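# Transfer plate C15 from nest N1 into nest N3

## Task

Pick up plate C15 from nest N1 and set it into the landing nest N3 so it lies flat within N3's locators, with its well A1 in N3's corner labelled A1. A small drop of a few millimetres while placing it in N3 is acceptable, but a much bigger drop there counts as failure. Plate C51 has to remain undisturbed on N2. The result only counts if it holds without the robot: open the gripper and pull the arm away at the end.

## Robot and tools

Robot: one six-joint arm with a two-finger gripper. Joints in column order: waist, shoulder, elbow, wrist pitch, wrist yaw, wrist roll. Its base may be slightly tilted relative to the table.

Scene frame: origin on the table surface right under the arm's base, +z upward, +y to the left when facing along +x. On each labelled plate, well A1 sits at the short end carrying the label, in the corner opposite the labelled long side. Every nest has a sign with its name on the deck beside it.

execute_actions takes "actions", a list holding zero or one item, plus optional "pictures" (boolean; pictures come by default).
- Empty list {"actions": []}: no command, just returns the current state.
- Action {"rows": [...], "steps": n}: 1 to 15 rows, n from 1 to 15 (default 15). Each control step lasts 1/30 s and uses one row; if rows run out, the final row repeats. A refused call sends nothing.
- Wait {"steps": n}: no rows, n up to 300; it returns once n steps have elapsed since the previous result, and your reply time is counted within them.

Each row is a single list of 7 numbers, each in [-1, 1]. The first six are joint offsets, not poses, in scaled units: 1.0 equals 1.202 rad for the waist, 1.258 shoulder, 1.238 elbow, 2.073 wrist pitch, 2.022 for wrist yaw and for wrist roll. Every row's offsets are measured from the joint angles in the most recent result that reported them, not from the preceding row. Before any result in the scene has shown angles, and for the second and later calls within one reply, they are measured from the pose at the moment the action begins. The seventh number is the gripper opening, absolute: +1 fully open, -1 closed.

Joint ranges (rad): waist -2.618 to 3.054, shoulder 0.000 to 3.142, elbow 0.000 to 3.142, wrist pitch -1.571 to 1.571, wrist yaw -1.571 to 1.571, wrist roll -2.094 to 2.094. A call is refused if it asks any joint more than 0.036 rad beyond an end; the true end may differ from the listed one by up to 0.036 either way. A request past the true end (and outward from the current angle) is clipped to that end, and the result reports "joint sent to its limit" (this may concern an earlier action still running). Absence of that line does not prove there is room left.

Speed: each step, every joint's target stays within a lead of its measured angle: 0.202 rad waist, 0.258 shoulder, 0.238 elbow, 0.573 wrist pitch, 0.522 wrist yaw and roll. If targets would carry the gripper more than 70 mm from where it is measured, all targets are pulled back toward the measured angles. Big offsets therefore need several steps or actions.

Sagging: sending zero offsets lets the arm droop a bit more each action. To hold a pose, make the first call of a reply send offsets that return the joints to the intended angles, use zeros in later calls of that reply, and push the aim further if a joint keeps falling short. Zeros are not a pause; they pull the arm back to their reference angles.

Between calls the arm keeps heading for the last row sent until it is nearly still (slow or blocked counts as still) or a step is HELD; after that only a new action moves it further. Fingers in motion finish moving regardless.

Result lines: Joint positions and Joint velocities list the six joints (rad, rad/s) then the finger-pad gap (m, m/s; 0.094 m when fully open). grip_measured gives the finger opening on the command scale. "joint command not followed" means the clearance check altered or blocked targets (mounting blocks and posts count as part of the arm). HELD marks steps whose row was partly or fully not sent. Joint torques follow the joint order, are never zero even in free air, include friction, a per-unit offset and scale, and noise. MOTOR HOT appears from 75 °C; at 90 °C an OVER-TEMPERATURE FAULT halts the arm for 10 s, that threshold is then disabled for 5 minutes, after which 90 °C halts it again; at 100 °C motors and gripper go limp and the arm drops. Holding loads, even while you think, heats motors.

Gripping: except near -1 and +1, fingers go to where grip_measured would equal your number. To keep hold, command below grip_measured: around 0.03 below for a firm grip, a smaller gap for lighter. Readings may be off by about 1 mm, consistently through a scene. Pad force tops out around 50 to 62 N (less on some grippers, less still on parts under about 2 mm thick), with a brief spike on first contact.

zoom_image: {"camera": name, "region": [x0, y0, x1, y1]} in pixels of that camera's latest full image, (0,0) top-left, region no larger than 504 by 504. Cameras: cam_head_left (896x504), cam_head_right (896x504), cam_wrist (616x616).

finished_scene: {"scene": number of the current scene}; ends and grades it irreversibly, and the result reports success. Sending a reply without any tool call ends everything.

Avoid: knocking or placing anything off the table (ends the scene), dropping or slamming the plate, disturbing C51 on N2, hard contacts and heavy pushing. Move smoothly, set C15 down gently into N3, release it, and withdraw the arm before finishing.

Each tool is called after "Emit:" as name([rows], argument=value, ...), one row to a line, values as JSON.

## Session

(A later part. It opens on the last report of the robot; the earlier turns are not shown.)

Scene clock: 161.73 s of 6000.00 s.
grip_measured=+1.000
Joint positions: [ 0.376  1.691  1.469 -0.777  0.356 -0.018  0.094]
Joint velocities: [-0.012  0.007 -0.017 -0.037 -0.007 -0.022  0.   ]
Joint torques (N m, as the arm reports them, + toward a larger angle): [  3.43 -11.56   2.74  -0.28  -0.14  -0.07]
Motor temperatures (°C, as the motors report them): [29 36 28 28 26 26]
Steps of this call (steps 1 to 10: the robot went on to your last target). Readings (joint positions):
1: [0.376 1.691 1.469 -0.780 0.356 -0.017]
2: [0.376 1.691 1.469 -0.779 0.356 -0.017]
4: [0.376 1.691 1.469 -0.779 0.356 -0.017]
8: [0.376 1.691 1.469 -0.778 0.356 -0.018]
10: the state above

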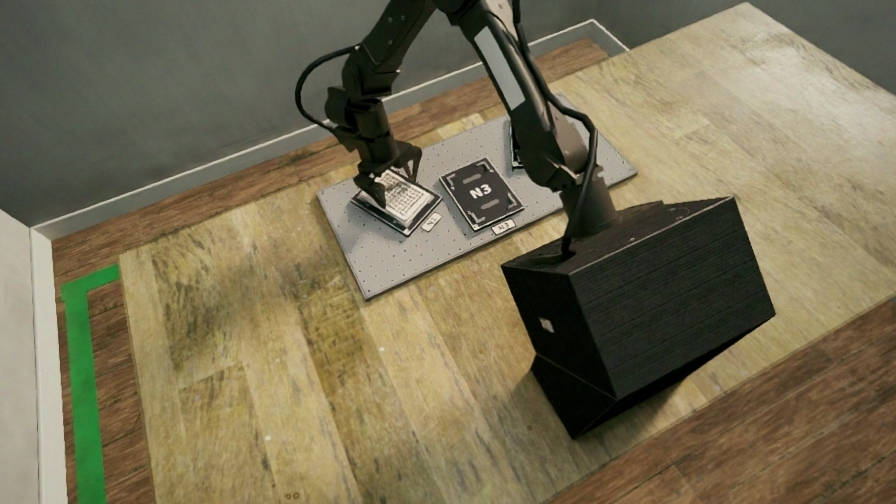

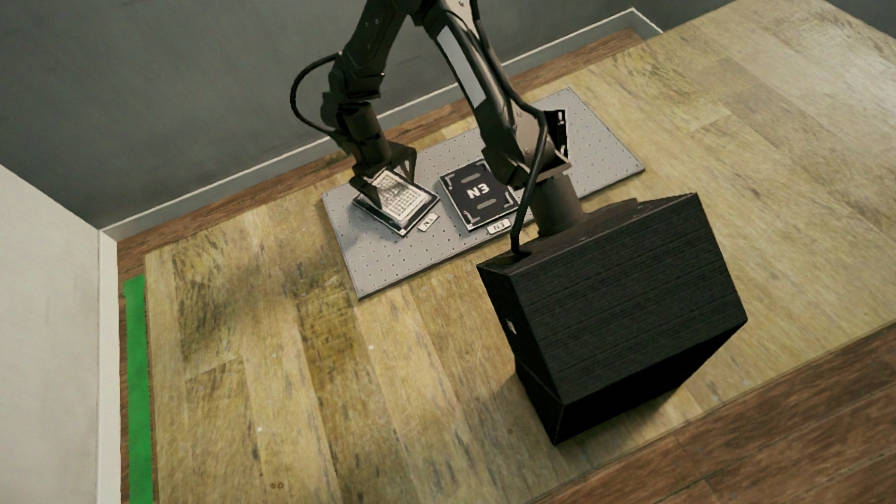

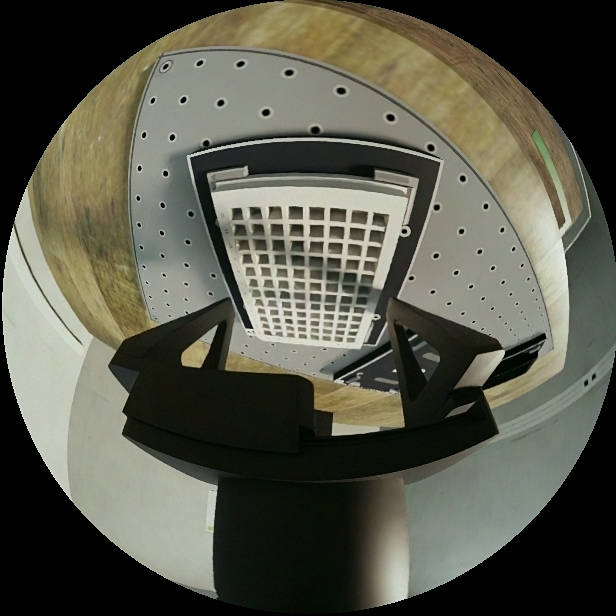

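Emit:
execute_actions([
  {"rows":[[-0.008,0.009,-0.017,0.02,-0.002,-0.004,1]],"steps":15},
])

Emit:
zoom_image(camera="cam_wrist", region=[170, 120, 460, 380])

Emit:
zoom_image(camera="cam_head_left", region=[330, 120, 580, 260])

Scene clock: 175.17 s of 6000.00 s.
grip_measured=+1.000
Joint positions: [ 0.366  1.7    1.461 -0.753  0.355 -0.02   0.094]
Joint velocities: [-0.002  0.017 -0.017 -0.007 -0.022  0.051  0.   ]
Joint torques (N m, as the arm reports them, + toward a larger angle): [  3.7  -10.9    2.35  -0.23  -0.1   -0.04]
Motor temperatures (°C, as the motors report them): [29 36 28 28 26 26]
Steps of this call (steps 1 to 15: the robot went on to your last target; steps 16 to 90: nothing new was sent; then 9.93 s passed at rest; steps 91 to 105: all 15 steps of this action). Readings (joint positions):
91: [0.376 1.691 1.469 -0.775 0.355 -0.019]
92: [0.374 1.691 1.467 -0.770 0.355 -0.019]
94: [0.370 1.693 1.465 -0.762 0.355 -0.019]
98: [0.366 1.699 1.462 -0.756 0.355 -0.020]
105: the state above

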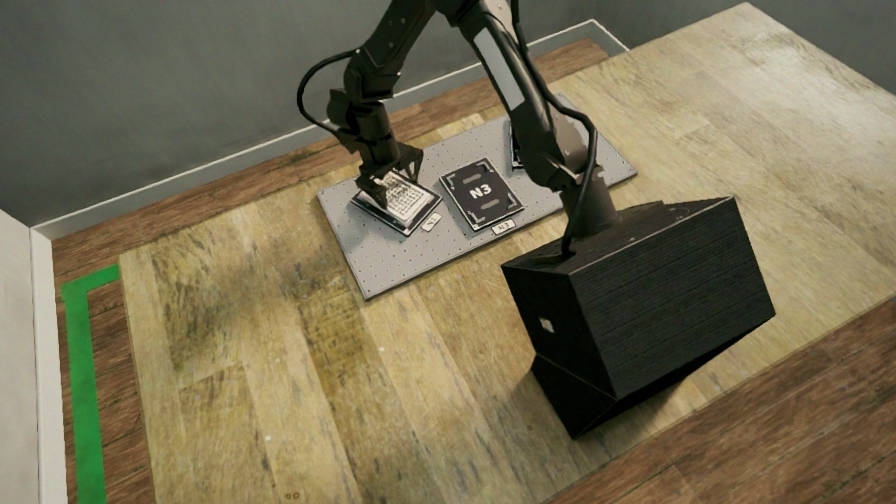

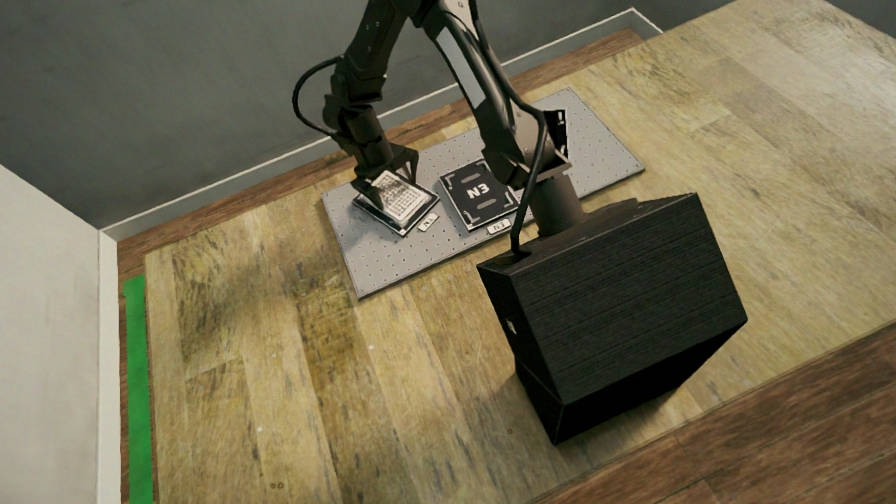

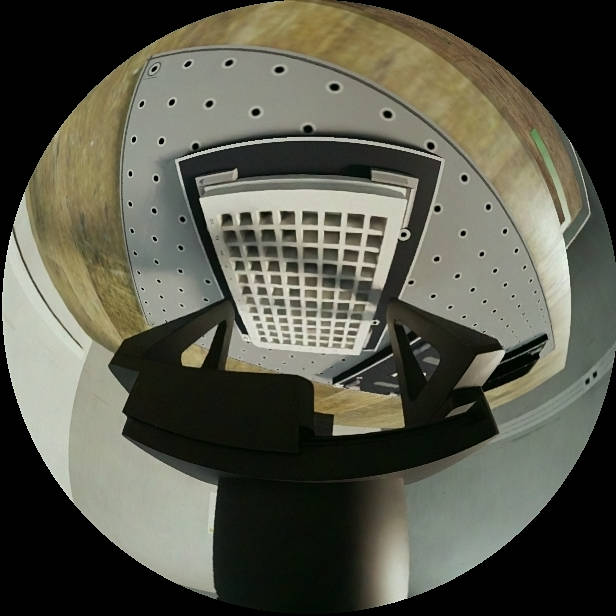

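Region (170, 120, 460, 380) of cam_wrist's 616x616 image, scaled by 1.738, with more detail than that image has; it fills the top 452 rows of this view, and the rest is white.

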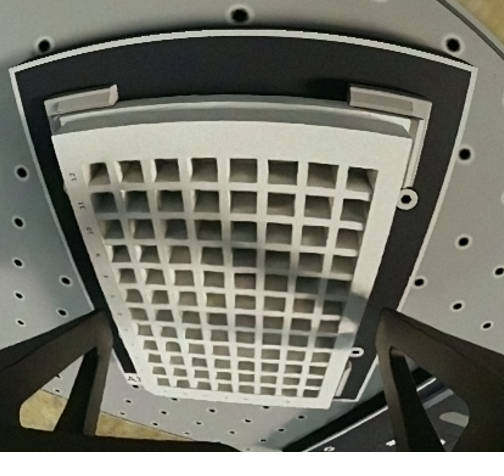

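Region (330, 120, 580, 260) of cam_head_left's 896x504 image, scaled by 2.016, with more detail than that image has; it fills the top 282 rows of this view, and the rest is white.

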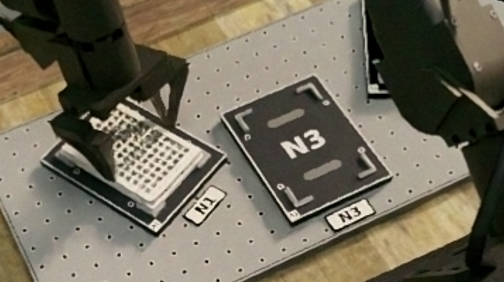

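Emit:
execute_actions([
  {"rows":[[0.012,-0.004,0,0,0,0,1]],"steps":12},
])

Emit:
zoom_image(camera="cam_wrist", region=[170, 120, 460, 380])

Scene clock: 189.10 s of 6000.00 s.
grip_measured=+1.000
Joint positions: [ 0.366  1.7    1.461 -0.752  0.355 -0.02   0.094]
Joint velocities: [-0.002  0.002  0.002 -0.007 -0.007  0.037  0.   ]
Joint torques (N m, as the arm reports them, + toward a larger angle): [  4.4  -11.62   3.12  -0.45  -0.03  -0.01]
Motor temperatures (°C, as the motors report them): [29 36 28 28 26 26]
Steps of this call (steps 1 to 15: the robot went on to your last target; steps 16 to 90: nothing new was sent; then 10.53 s passed at rest; steps 91 to 102: all 12 steps of this action). Readings (joint positions):
91: [0.366 1.700 1.461 -0.752 0.355 -0.020]
92: [0.366 1.700 1.461 -0.752 0.355 -0.020]
94: [0.366 1.700 1.461 -0.752 0.355 -0.020]
98: [0.366 1.700 1.461 -0.752 0.355 -0.020]
102: the state above

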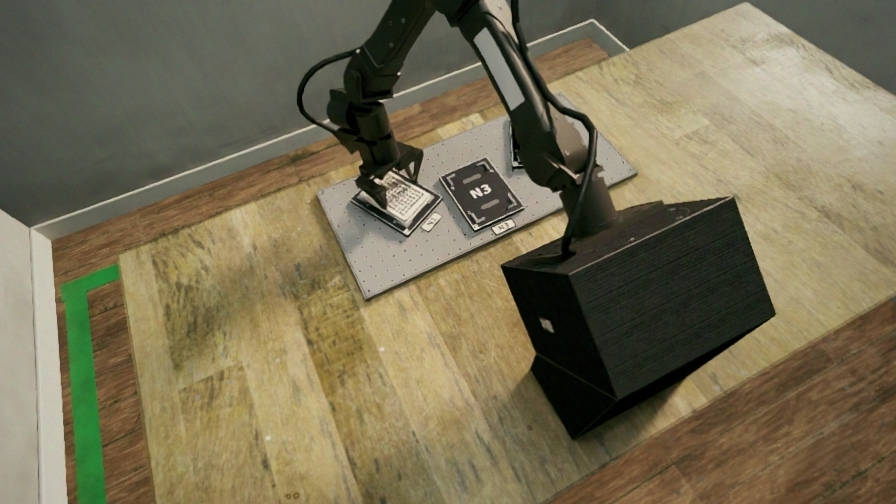

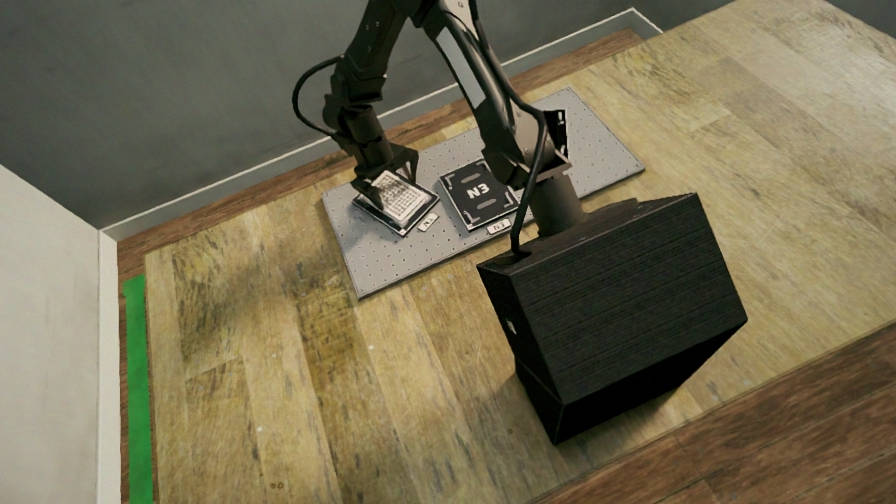

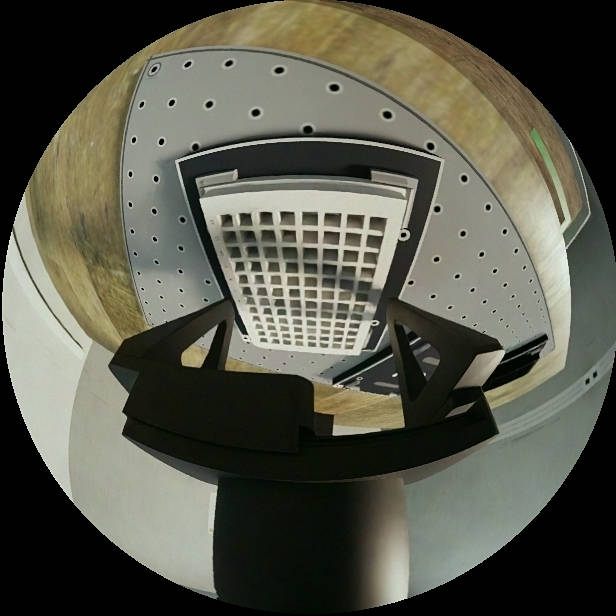

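Region (170, 120, 460, 380) of cam_wrist's 616x616 image, scaled by 1.738, with more detail than that image has; it fills the top 452 rows of this view, and the rest is white.

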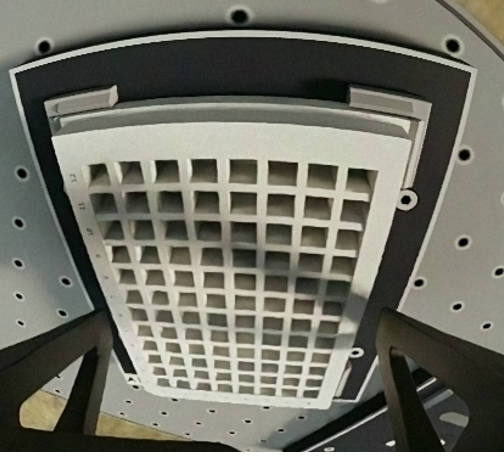

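Emit:
execute_actions([
  {"rows":[[0.025,-0.008,0,0,0,0,1]],"steps":15},
])

Scene clock: 194.00 s of 6000.00 s.
grip_measured=+1.000
Joint positions: [ 0.377  1.7    1.461 -0.752  0.356 -0.02   0.094]
Joint velocities: [ 0.012 -0.007  0.002  0.007 -0.022  0.051  0.   ]
Joint torques (N m, as the arm reports them, + toward a larger angle): [  4.7  -11.93   3.38  -0.41  -0.07  -0.03]
Motor temperatures (°C, as the motors report them): [29 36 28 28 26 26]
Steps of this call (steps 1 to 15: the robot went on to your last target; steps 16 to 90: nothing new was sent; then 1.40 s passed at rest; steps 91 to 105: all 15 steps of this action). Readings (joint positions):
91: [0.366 1.700 1.461 -0.752 0.356 -0.020]
92: [0.368 1.700 1.461 -0.752 0.356 -0.020]
94: [0.372 1.700 1.461 -0.752 0.356 -0.020]
98: [0.377 1.700 1.461 -0.752 0.356 -0.020]
105: the state above

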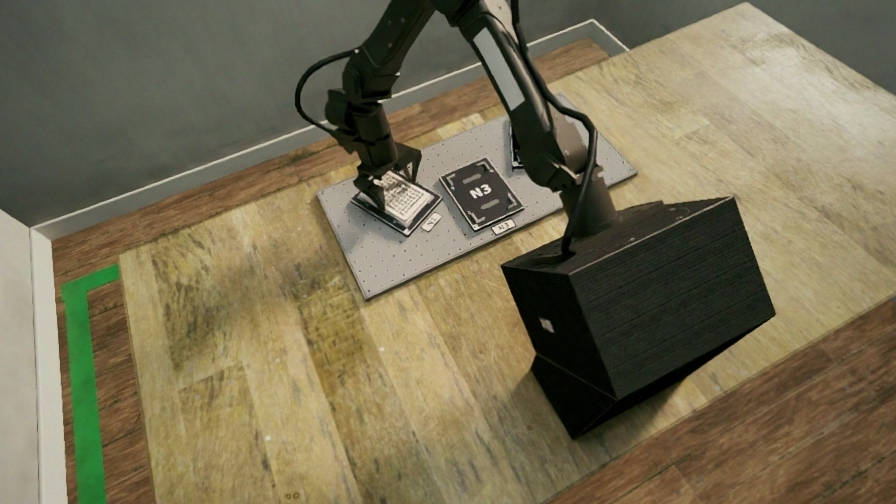

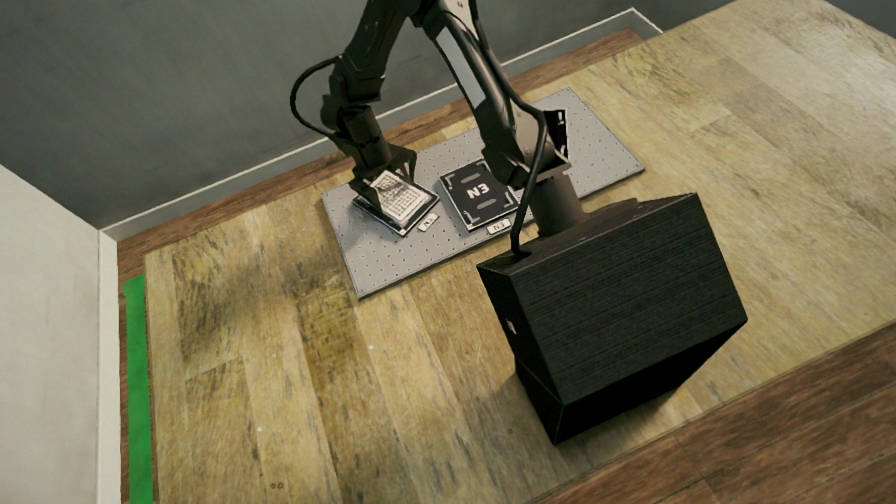

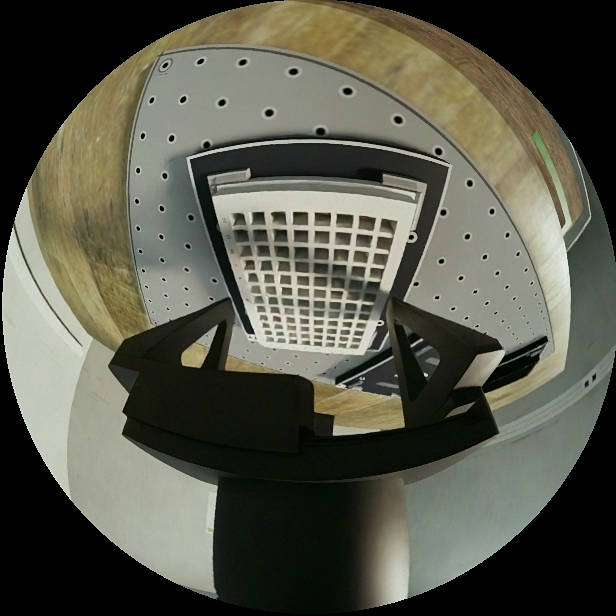

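Emit:
execute_actions([
  {"rows":[[-0.007,0.018,-0.023,0.025,-0.002,-0.004,1]],"steps":15},
])

Emit:
zoom_image(camera="cam_wrist", region=[170, 160, 460, 400])

Emit:
zoom_image(camera="cam_head_left", region=[330, 130, 480, 250])

Scene clock: 206.37 s of 6000.00 s.
grip_measured=+1.000
Joint positions: [ 0.372  1.711  1.453 -0.728  0.356 -0.022  0.094]
Joint velocities: [-0.007  0.002 -0.007  0.022 -0.007  0.022  0.   ]
Joint torques (N m, as the arm reports them, + toward a larger angle): [  3.21 -10.31   1.76  -0.13  -0.1   -0.03]
Motor temperatures (°C, as the motors report them): [29 36 28 28 26 26]
Steps of this call (steps 1 to 15: the robot went on to your last target; steps 16 to 90: nothing new was sent; then 8.87 s passed at rest; steps 91 to 105: all 15 steps of this action). Readings (joint positions):
91: [0.377 1.701 1.460 -0.748 0.356 -0.021]
92: [0.376 1.703 1.457 -0.740 0.356 -0.021]
94: [0.372 1.711 1.453 -0.729 0.356 -0.021]
98: [0.372 1.711 1.453 -0.728 0.356 -0.022]
105: the state above

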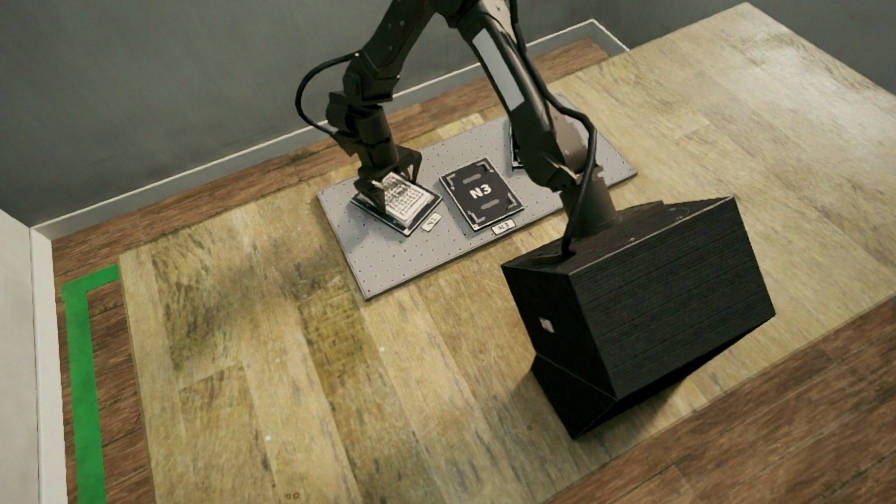

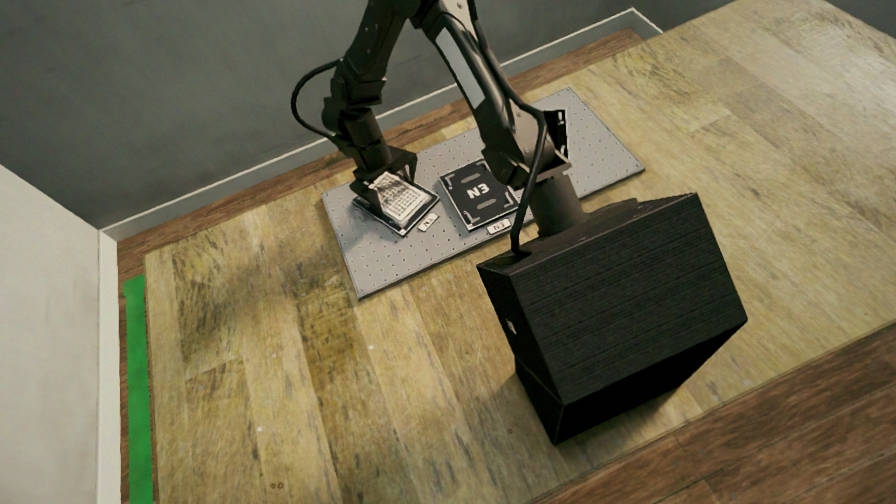

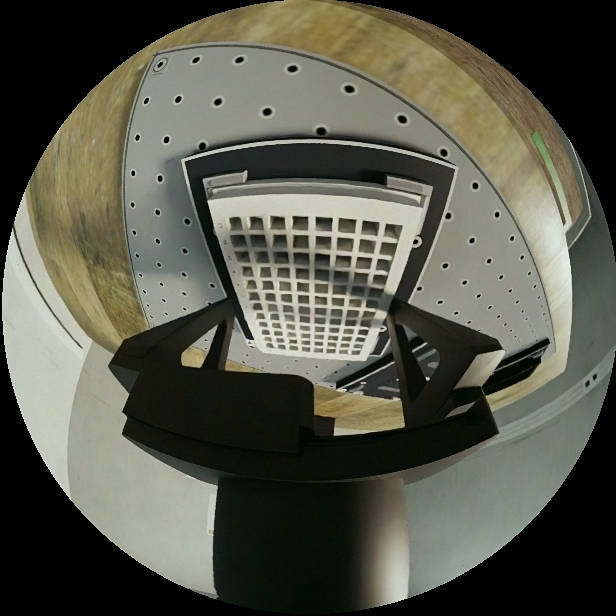

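Region (170, 160, 460, 400) of cam_wrist's 616x616 image, scaled by 1.738, with more detail than that image has; it fills the top 417 rows of this view, and the rest is white.

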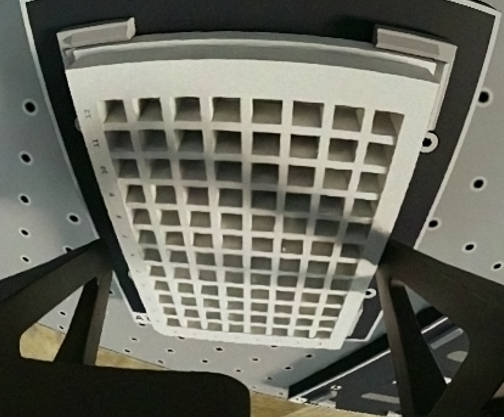

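Region (330, 130, 480, 250) of cam_head_left's 896x504 image, scaled by 3.360, with more detail than that image has; it fills the top 403 rows of this view, and the rest is white.

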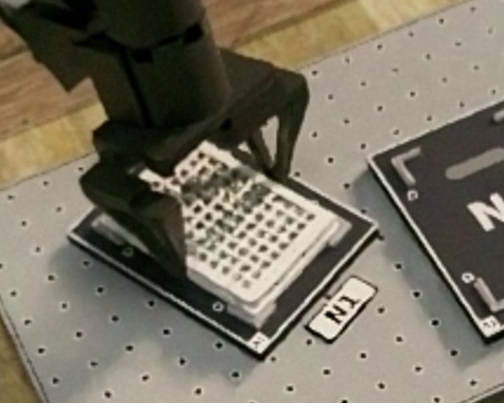

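Emit:
execute_actions([
  {"rows":[[0.03,-0.03,0.015,-0.01,0,0,1]],"steps":15},
])

Emit:
zoom_image(camera="cam_wrist", region=[170, 160, 460, 400])

Emit:
zoom_image(camera="cam_head_right", region=[330, 130, 480, 250])

Scene clock: 216.17 s of 6000.00 s.
grip_measured=+1.000
Joint positions: [ 0.388  1.696  1.453 -0.739  0.359 -0.022  0.094]
Joint velocities: [-0.007 -0.002 -0.002  0.022 -0.037 -0.037  0.   ]
Joint torques (N m, as the arm reports them, + toward a larger angle): [  4.88 -13.04   4.57  -0.49  -0.12  -0.03]
Motor temperatures (°C, as the motors report them): [29 36 28 28 26 26]
Steps of this call (steps 1 to 15: the robot went on to your last target; steps 16 to 90: nothing new was sent; then 6.30 s passed at rest; steps 91 to 105: all 15 steps of this action). Readings (joint positions):
91: [0.375 1.708 1.453 -0.729 0.356 -0.022]
92: [0.377 1.706 1.453 -0.732 0.356 -0.022]
94: [0.385 1.701 1.453 -0.735 0.357 -0.022]
98: [0.387 1.696 1.453 -0.739 0.359 -0.022]
105: the state above

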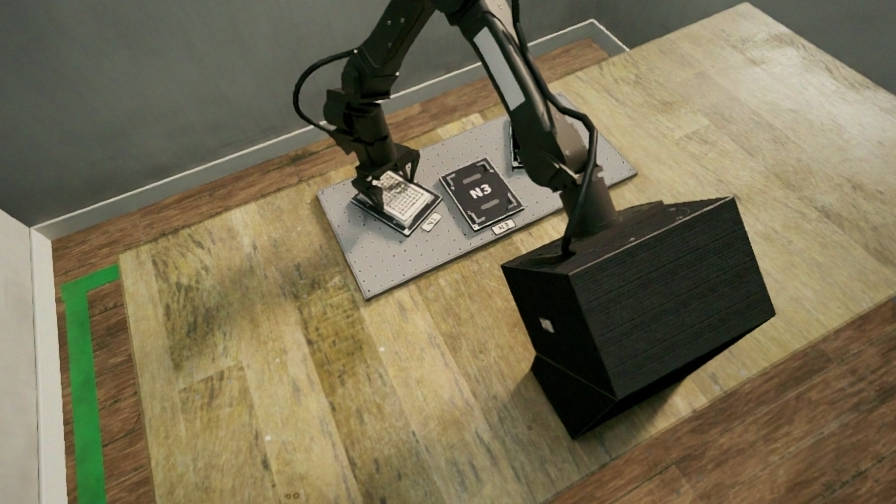

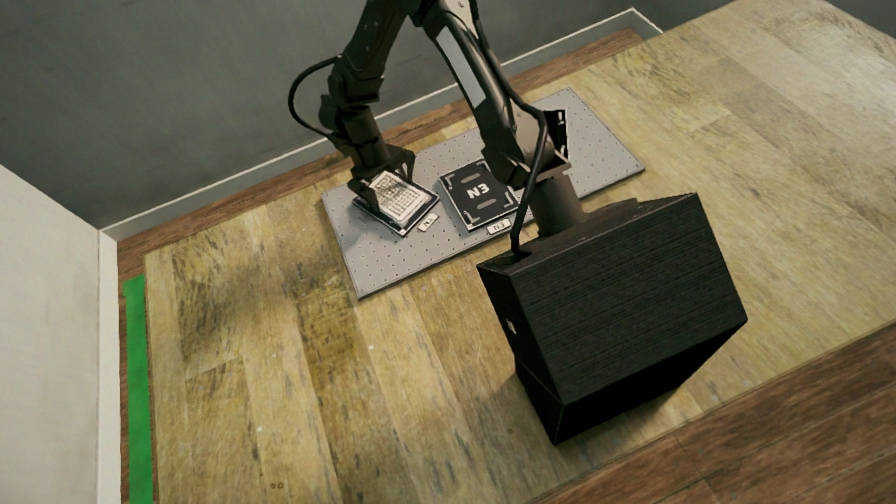

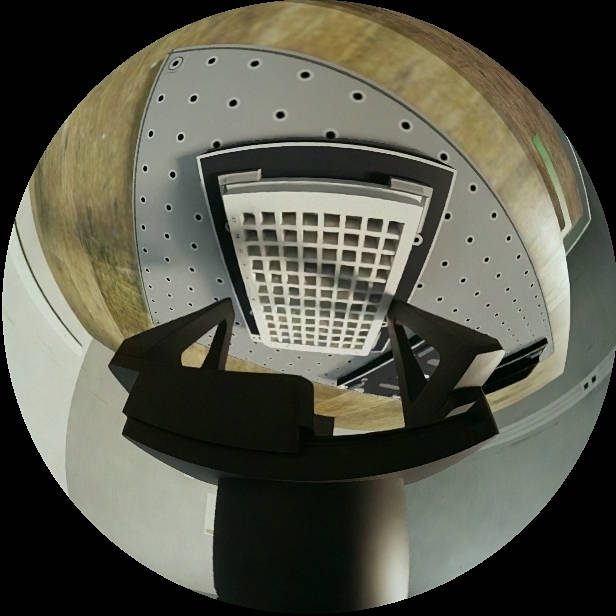

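Region (170, 160, 460, 400) of cam_wrist's 616x616 image, scaled by 1.738, with more detail than that image has; it fills the top 417 rows of this view, and the rest is white.

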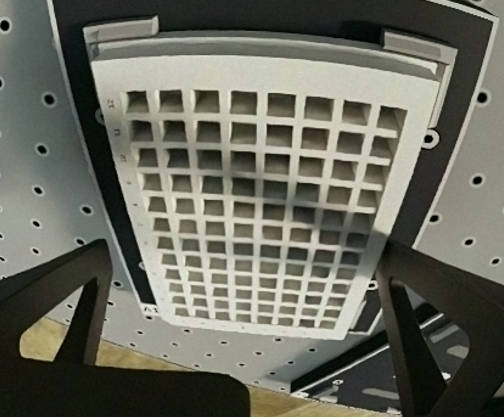

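Region (330, 130, 480, 250) of cam_head_right's 896x504 image, scaled by 3.360, with more detail than that image has; it fills the top 403 rows of this view, and the rest is white.

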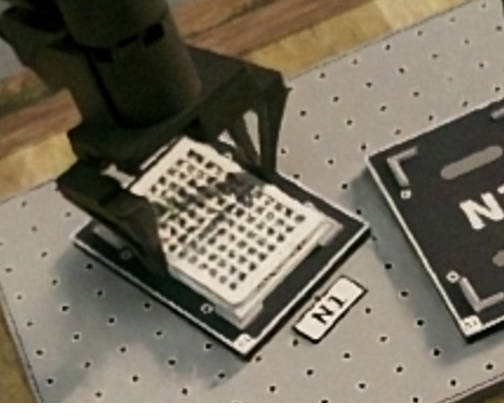

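Emit:
execute_actions([
  {"rows":[[-0.012,0.03,-0.036,0.03,-0.002,-0.003,1]],"steps":15},
])

Emit:
zoom_image(camera="cam_wrist", region=[170, 160, 460, 400])

Emit:
zoom_image(camera="cam_head_right", region=[330, 130, 480, 250])

Scene clock: 235.80 s of 6000.00 s.
grip_measured=+1.000
Joint positions: [ 0.382  1.709  1.438 -0.709  0.367 -0.024  0.094]
Joint velocities: [ 0.007  0.002  0.007 -0.007  0.081  0.022  0.   ]
Joint torques (N m, as the arm reports them, + toward a larger angle): [ 2.85 -8.82  1.   -0.03 -0.16 -0.04]
Motor temperatures (°C, as the motors report them): [29 38 29 28 26 26]
Steps of this call (steps 1 to 15: the robot went on to your last target; steps 16 to 90: nothing new was sent; then 16.13 s passed at rest; steps 91 to 105: all 15 steps of this action). Readings (joint positions):
91: [0.387 1.698 1.450 -0.733 0.359 -0.022]
92: [0.385 1.701 1.445 -0.722 0.360 -0.022]
94: [0.382 1.709 1.438 -0.710 0.366 -0.024]
98: [0.382 1.709 1.438 -0.709 0.367 -0.024]
105: the state above

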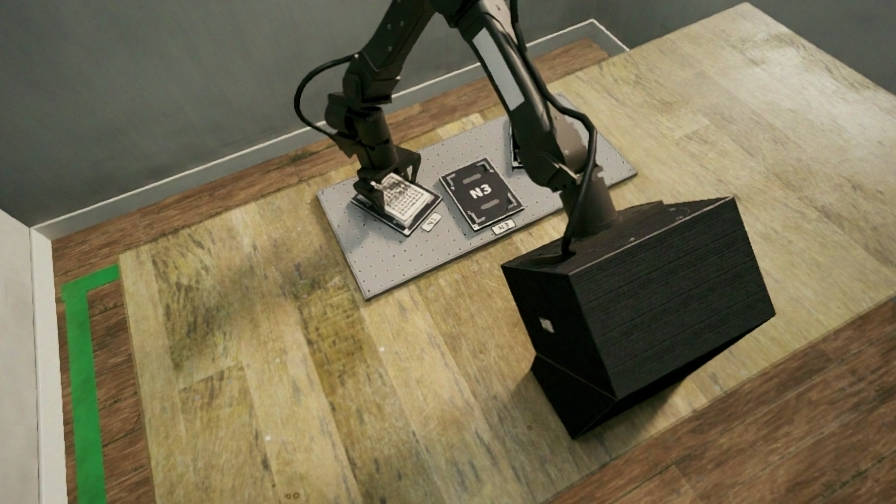

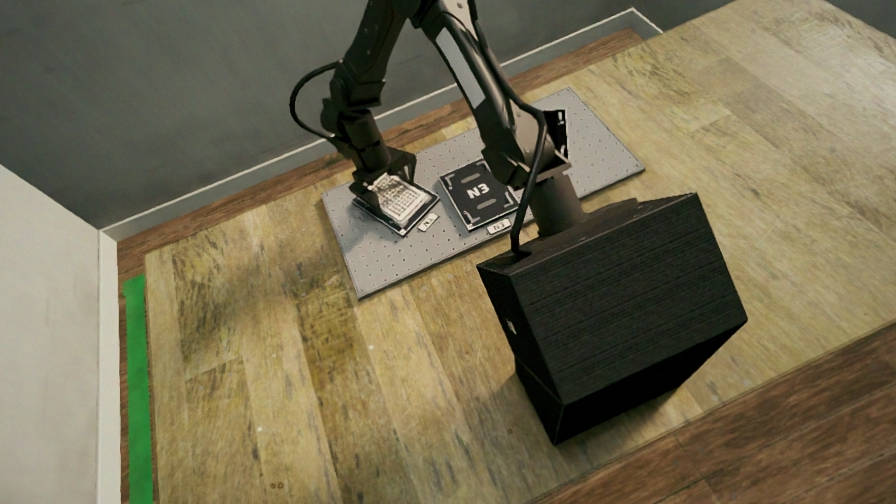

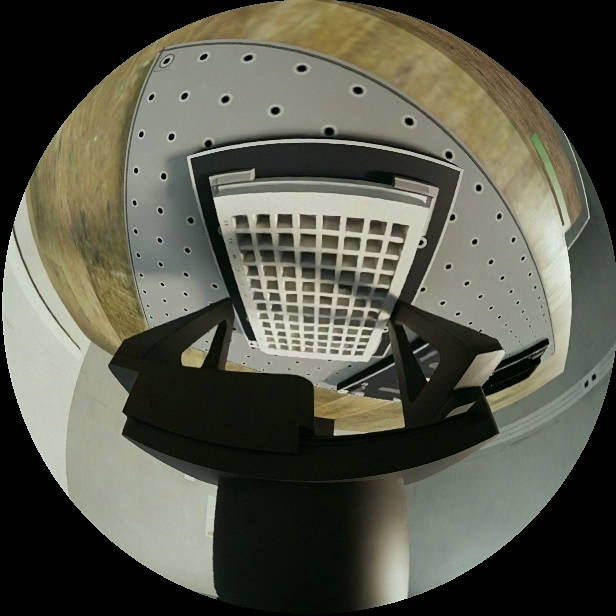

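Region (170, 160, 460, 400) of cam_wrist's 616x616 image, scaled by 1.738, with more detail than that image has; it fills the top 417 rows of this view, and the rest is white.

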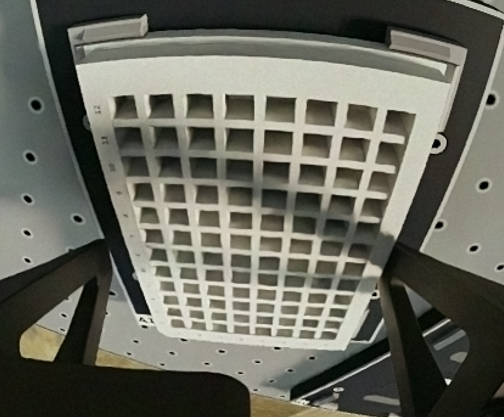

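Region (330, 130, 480, 250) of cam_head_right's 896x504 image, scaled by 3.360, with more detail than that image has; it fills the top 403 rows of this view, and the rest is white.

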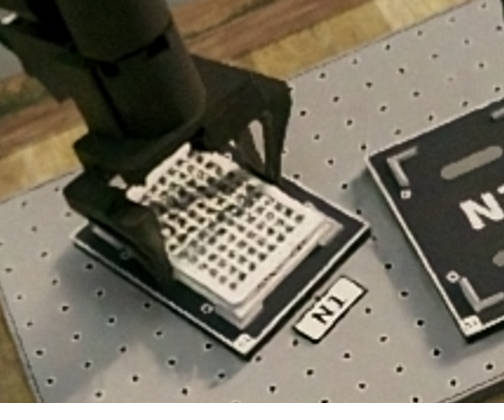

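Emit:
execute_actions([
  {"rows":[[0,-0.028,0.025,-0.008,0.011,0,1]],"steps":15},
])

Emit:
zoom_image(camera="cam_wrist", region=[170, 160, 460, 400])

Scene clock: 248.90 s of 6000.00 s.
grip_measured=+1.000
Joint positions: [ 0.381  1.696  1.445 -0.715  0.383 -0.024  0.094]
Joint velocities: [-0.007 -0.022  0.002  0.037 -0.007 -0.022  0.   ]
Joint torques (N m, as the arm reports them, + toward a larger angle): [  3.53 -13.22   4.88  -0.5   -0.03   0.  ]
Motor temperatures (°C, as the motors report them): [29 36 28 28 26 26]
Steps of this call (steps 1 to 15: the robot went on to your last target; steps 16 to 90: nothing new was sent; then 9.60 s passed at rest; steps 91 to 105: all 15 steps of this action). Readings (joint positions):
91: [0.382 1.706 1.439 -0.711 0.368 -0.024]
92: [0.382 1.705 1.440 -0.713 0.371 -0.024]
94: [0.381 1.701 1.441 -0.715 0.376 -0.024]
98: [0.381 1.696 1.445 -0.715 0.381 -0.024]
105: the state above

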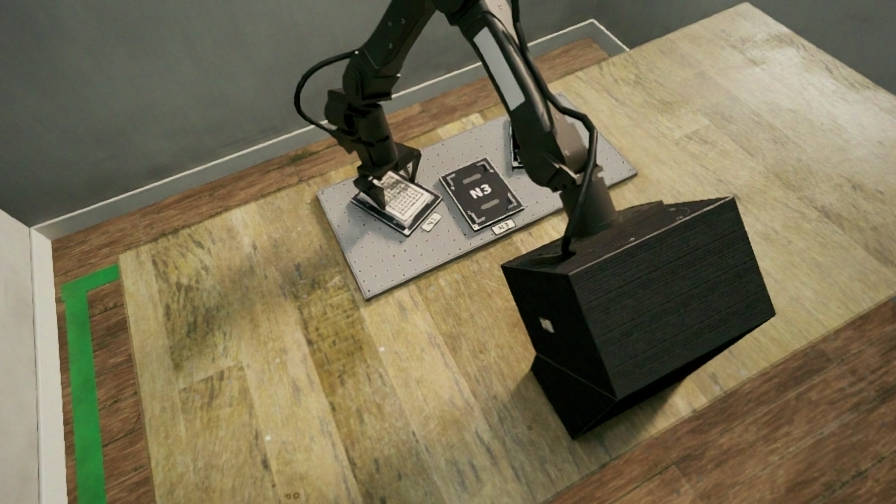

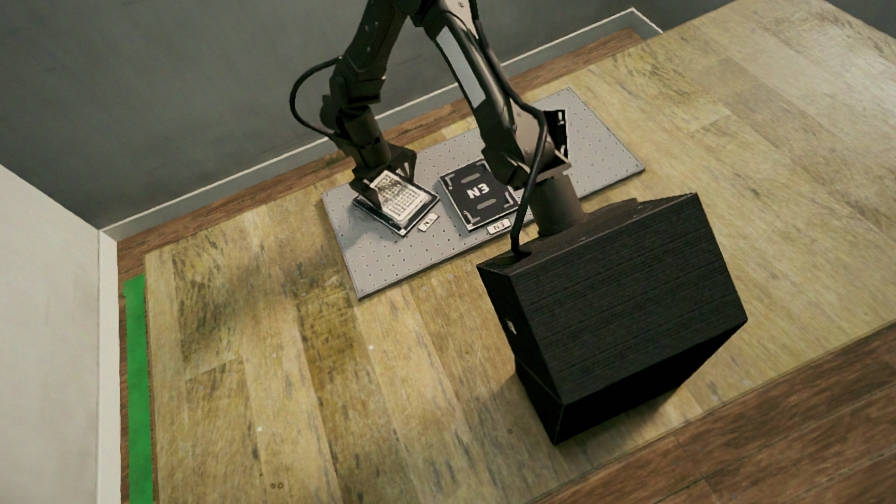

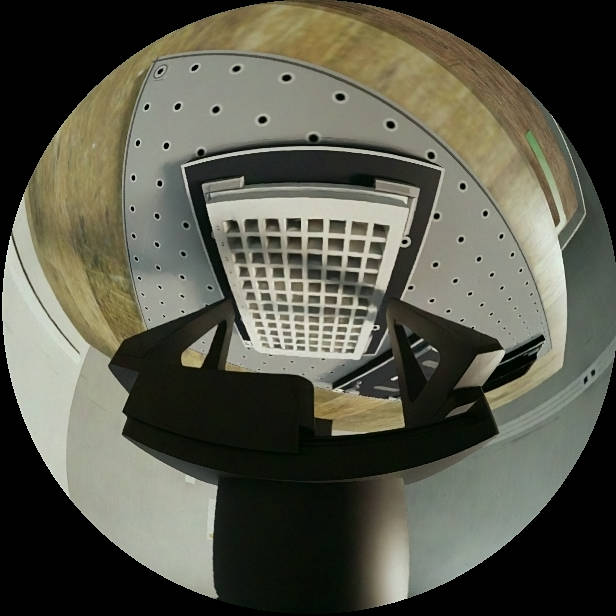

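Region (170, 160, 460, 400) of cam_wrist's 616x616 image, scaled by 1.738, with more detail than that image has; it fills the top 417 rows of this view, and the rest is white.

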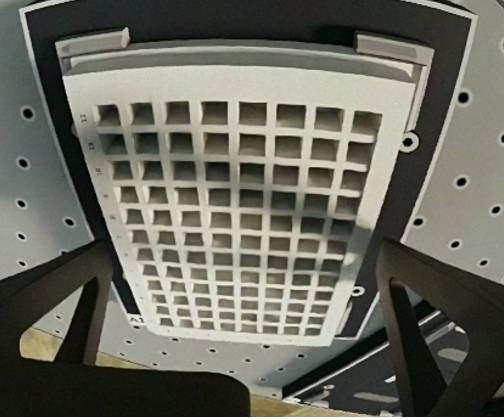

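Emit:
execute_actions([
  {"rows":[[0,0.012,-0.012,0.006,0.001,0,1],[0,0.012,-0.012,0.006,0.001,0,1],[0,0.016,-0.016,0.009,0.002,0,1],[0,0.016,-0.016,0.009,0.002,0,1],[0,0.021,-0.021,0.013,0.003,0,1]],"steps":15},
])

Emit:
zoom_image(camera="cam_wrist", region=[170, 160, 460, 400])

Scene clock: 259.80 s of 6000.00 s.
grip_measured=+1.000
Joint positions: [ 0.382  1.711  1.441 -0.708  0.388 -0.024  0.094]
Joint velocities: [-0.007 -0.002  0.002 -0.037  0.022 -0.051  0.   ]
Joint torques (N m, as the arm reports them, + toward a larger angle): [  3.26 -10.     1.58  -0.18  -0.04  -0.03]
Motor temperatures (°C, as the motors report them): [29 38 29 28 26 26]
Steps of this call (steps 1 to 15: the robot went on to your last target; steps 16 to 90: nothing new was sent; then 7.40 s passed at rest; steps 91 to 105: all 15 steps of this action). Readings (joint positions):
91: [0.381 1.697 1.445 -0.716 0.384 -0.024]
92: [0.381 1.698 1.445 -0.715 0.384 -0.024]
94: [0.381 1.704 1.445 -0.714 0.384 -0.024]
98: [0.382 1.711 1.441 -0.708 0.388 -0.024]
105: the state above

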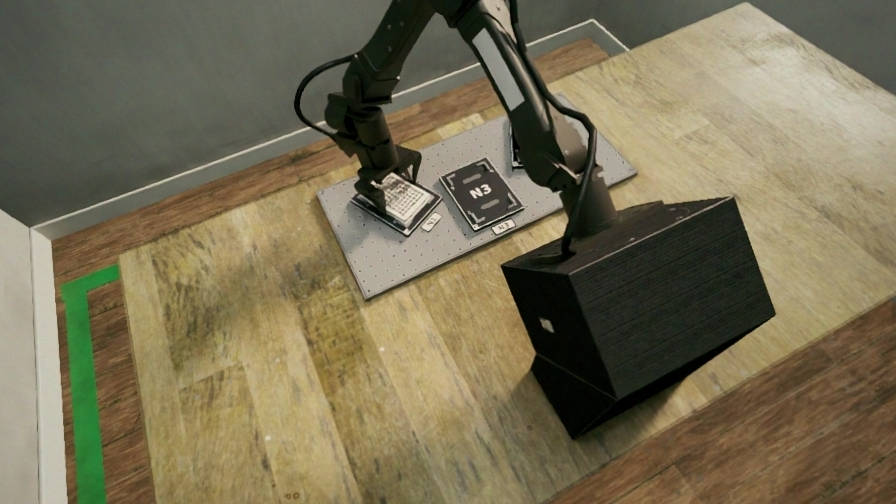

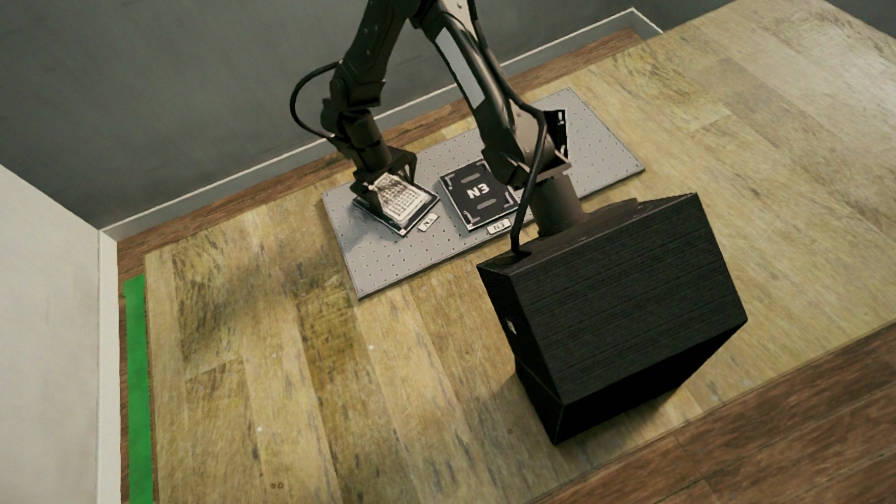

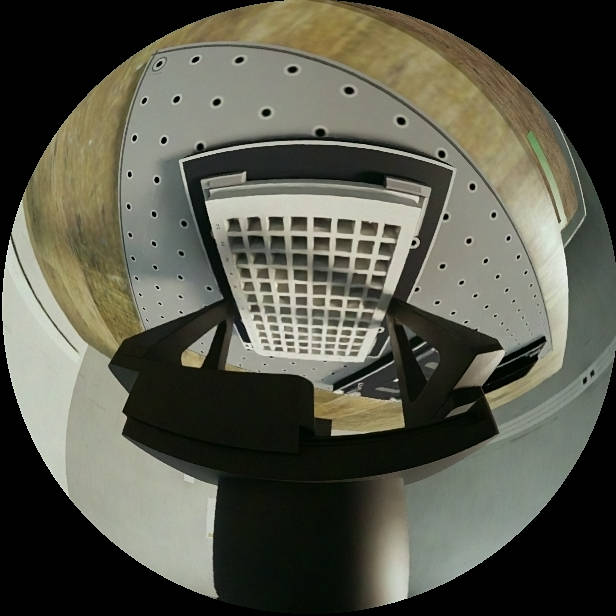

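Region (170, 160, 460, 400) of cam_wrist's 616x616 image, scaled by 1.738, with more detail than that image has; it fills the top 417 rows of this view, and the rest is white.

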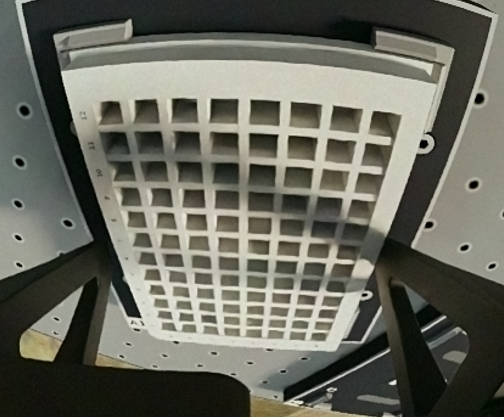

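Emit:
zoom_image(camera="cam_wrist", region=[215, 270, 275, 330])

Emit:
zoom_image(camera="cam_wrist", region=[360, 270, 420, 330])

Emit:
zoom_image(camera="cam_head_left", region=[350, 160, 440, 230])

Region (215, 270, 275, 330) of cam_wrist's 616x616 image, scaled by 8.400, with more detail than that image has.

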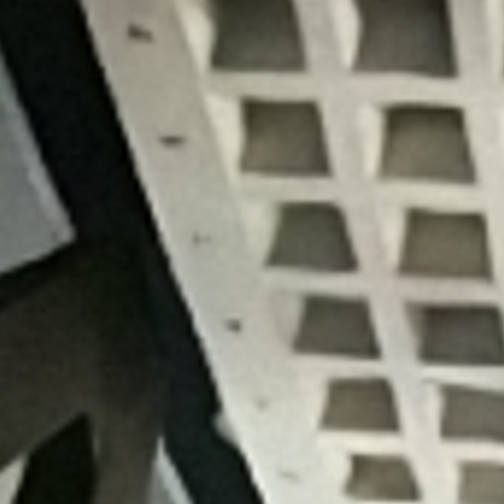

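Region (360, 270, 420, 330) of cam_wrist's 616x616 image, scaled by 8.400, with more detail than that image has.

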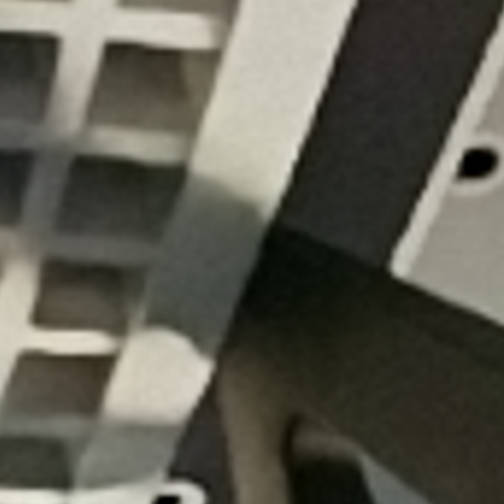

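Region (350, 160, 440, 230) of cam_head_left's 896x504 image, scaled by 5.600, with more detail than that image has.

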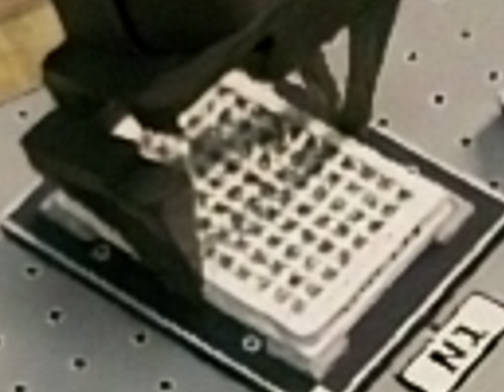

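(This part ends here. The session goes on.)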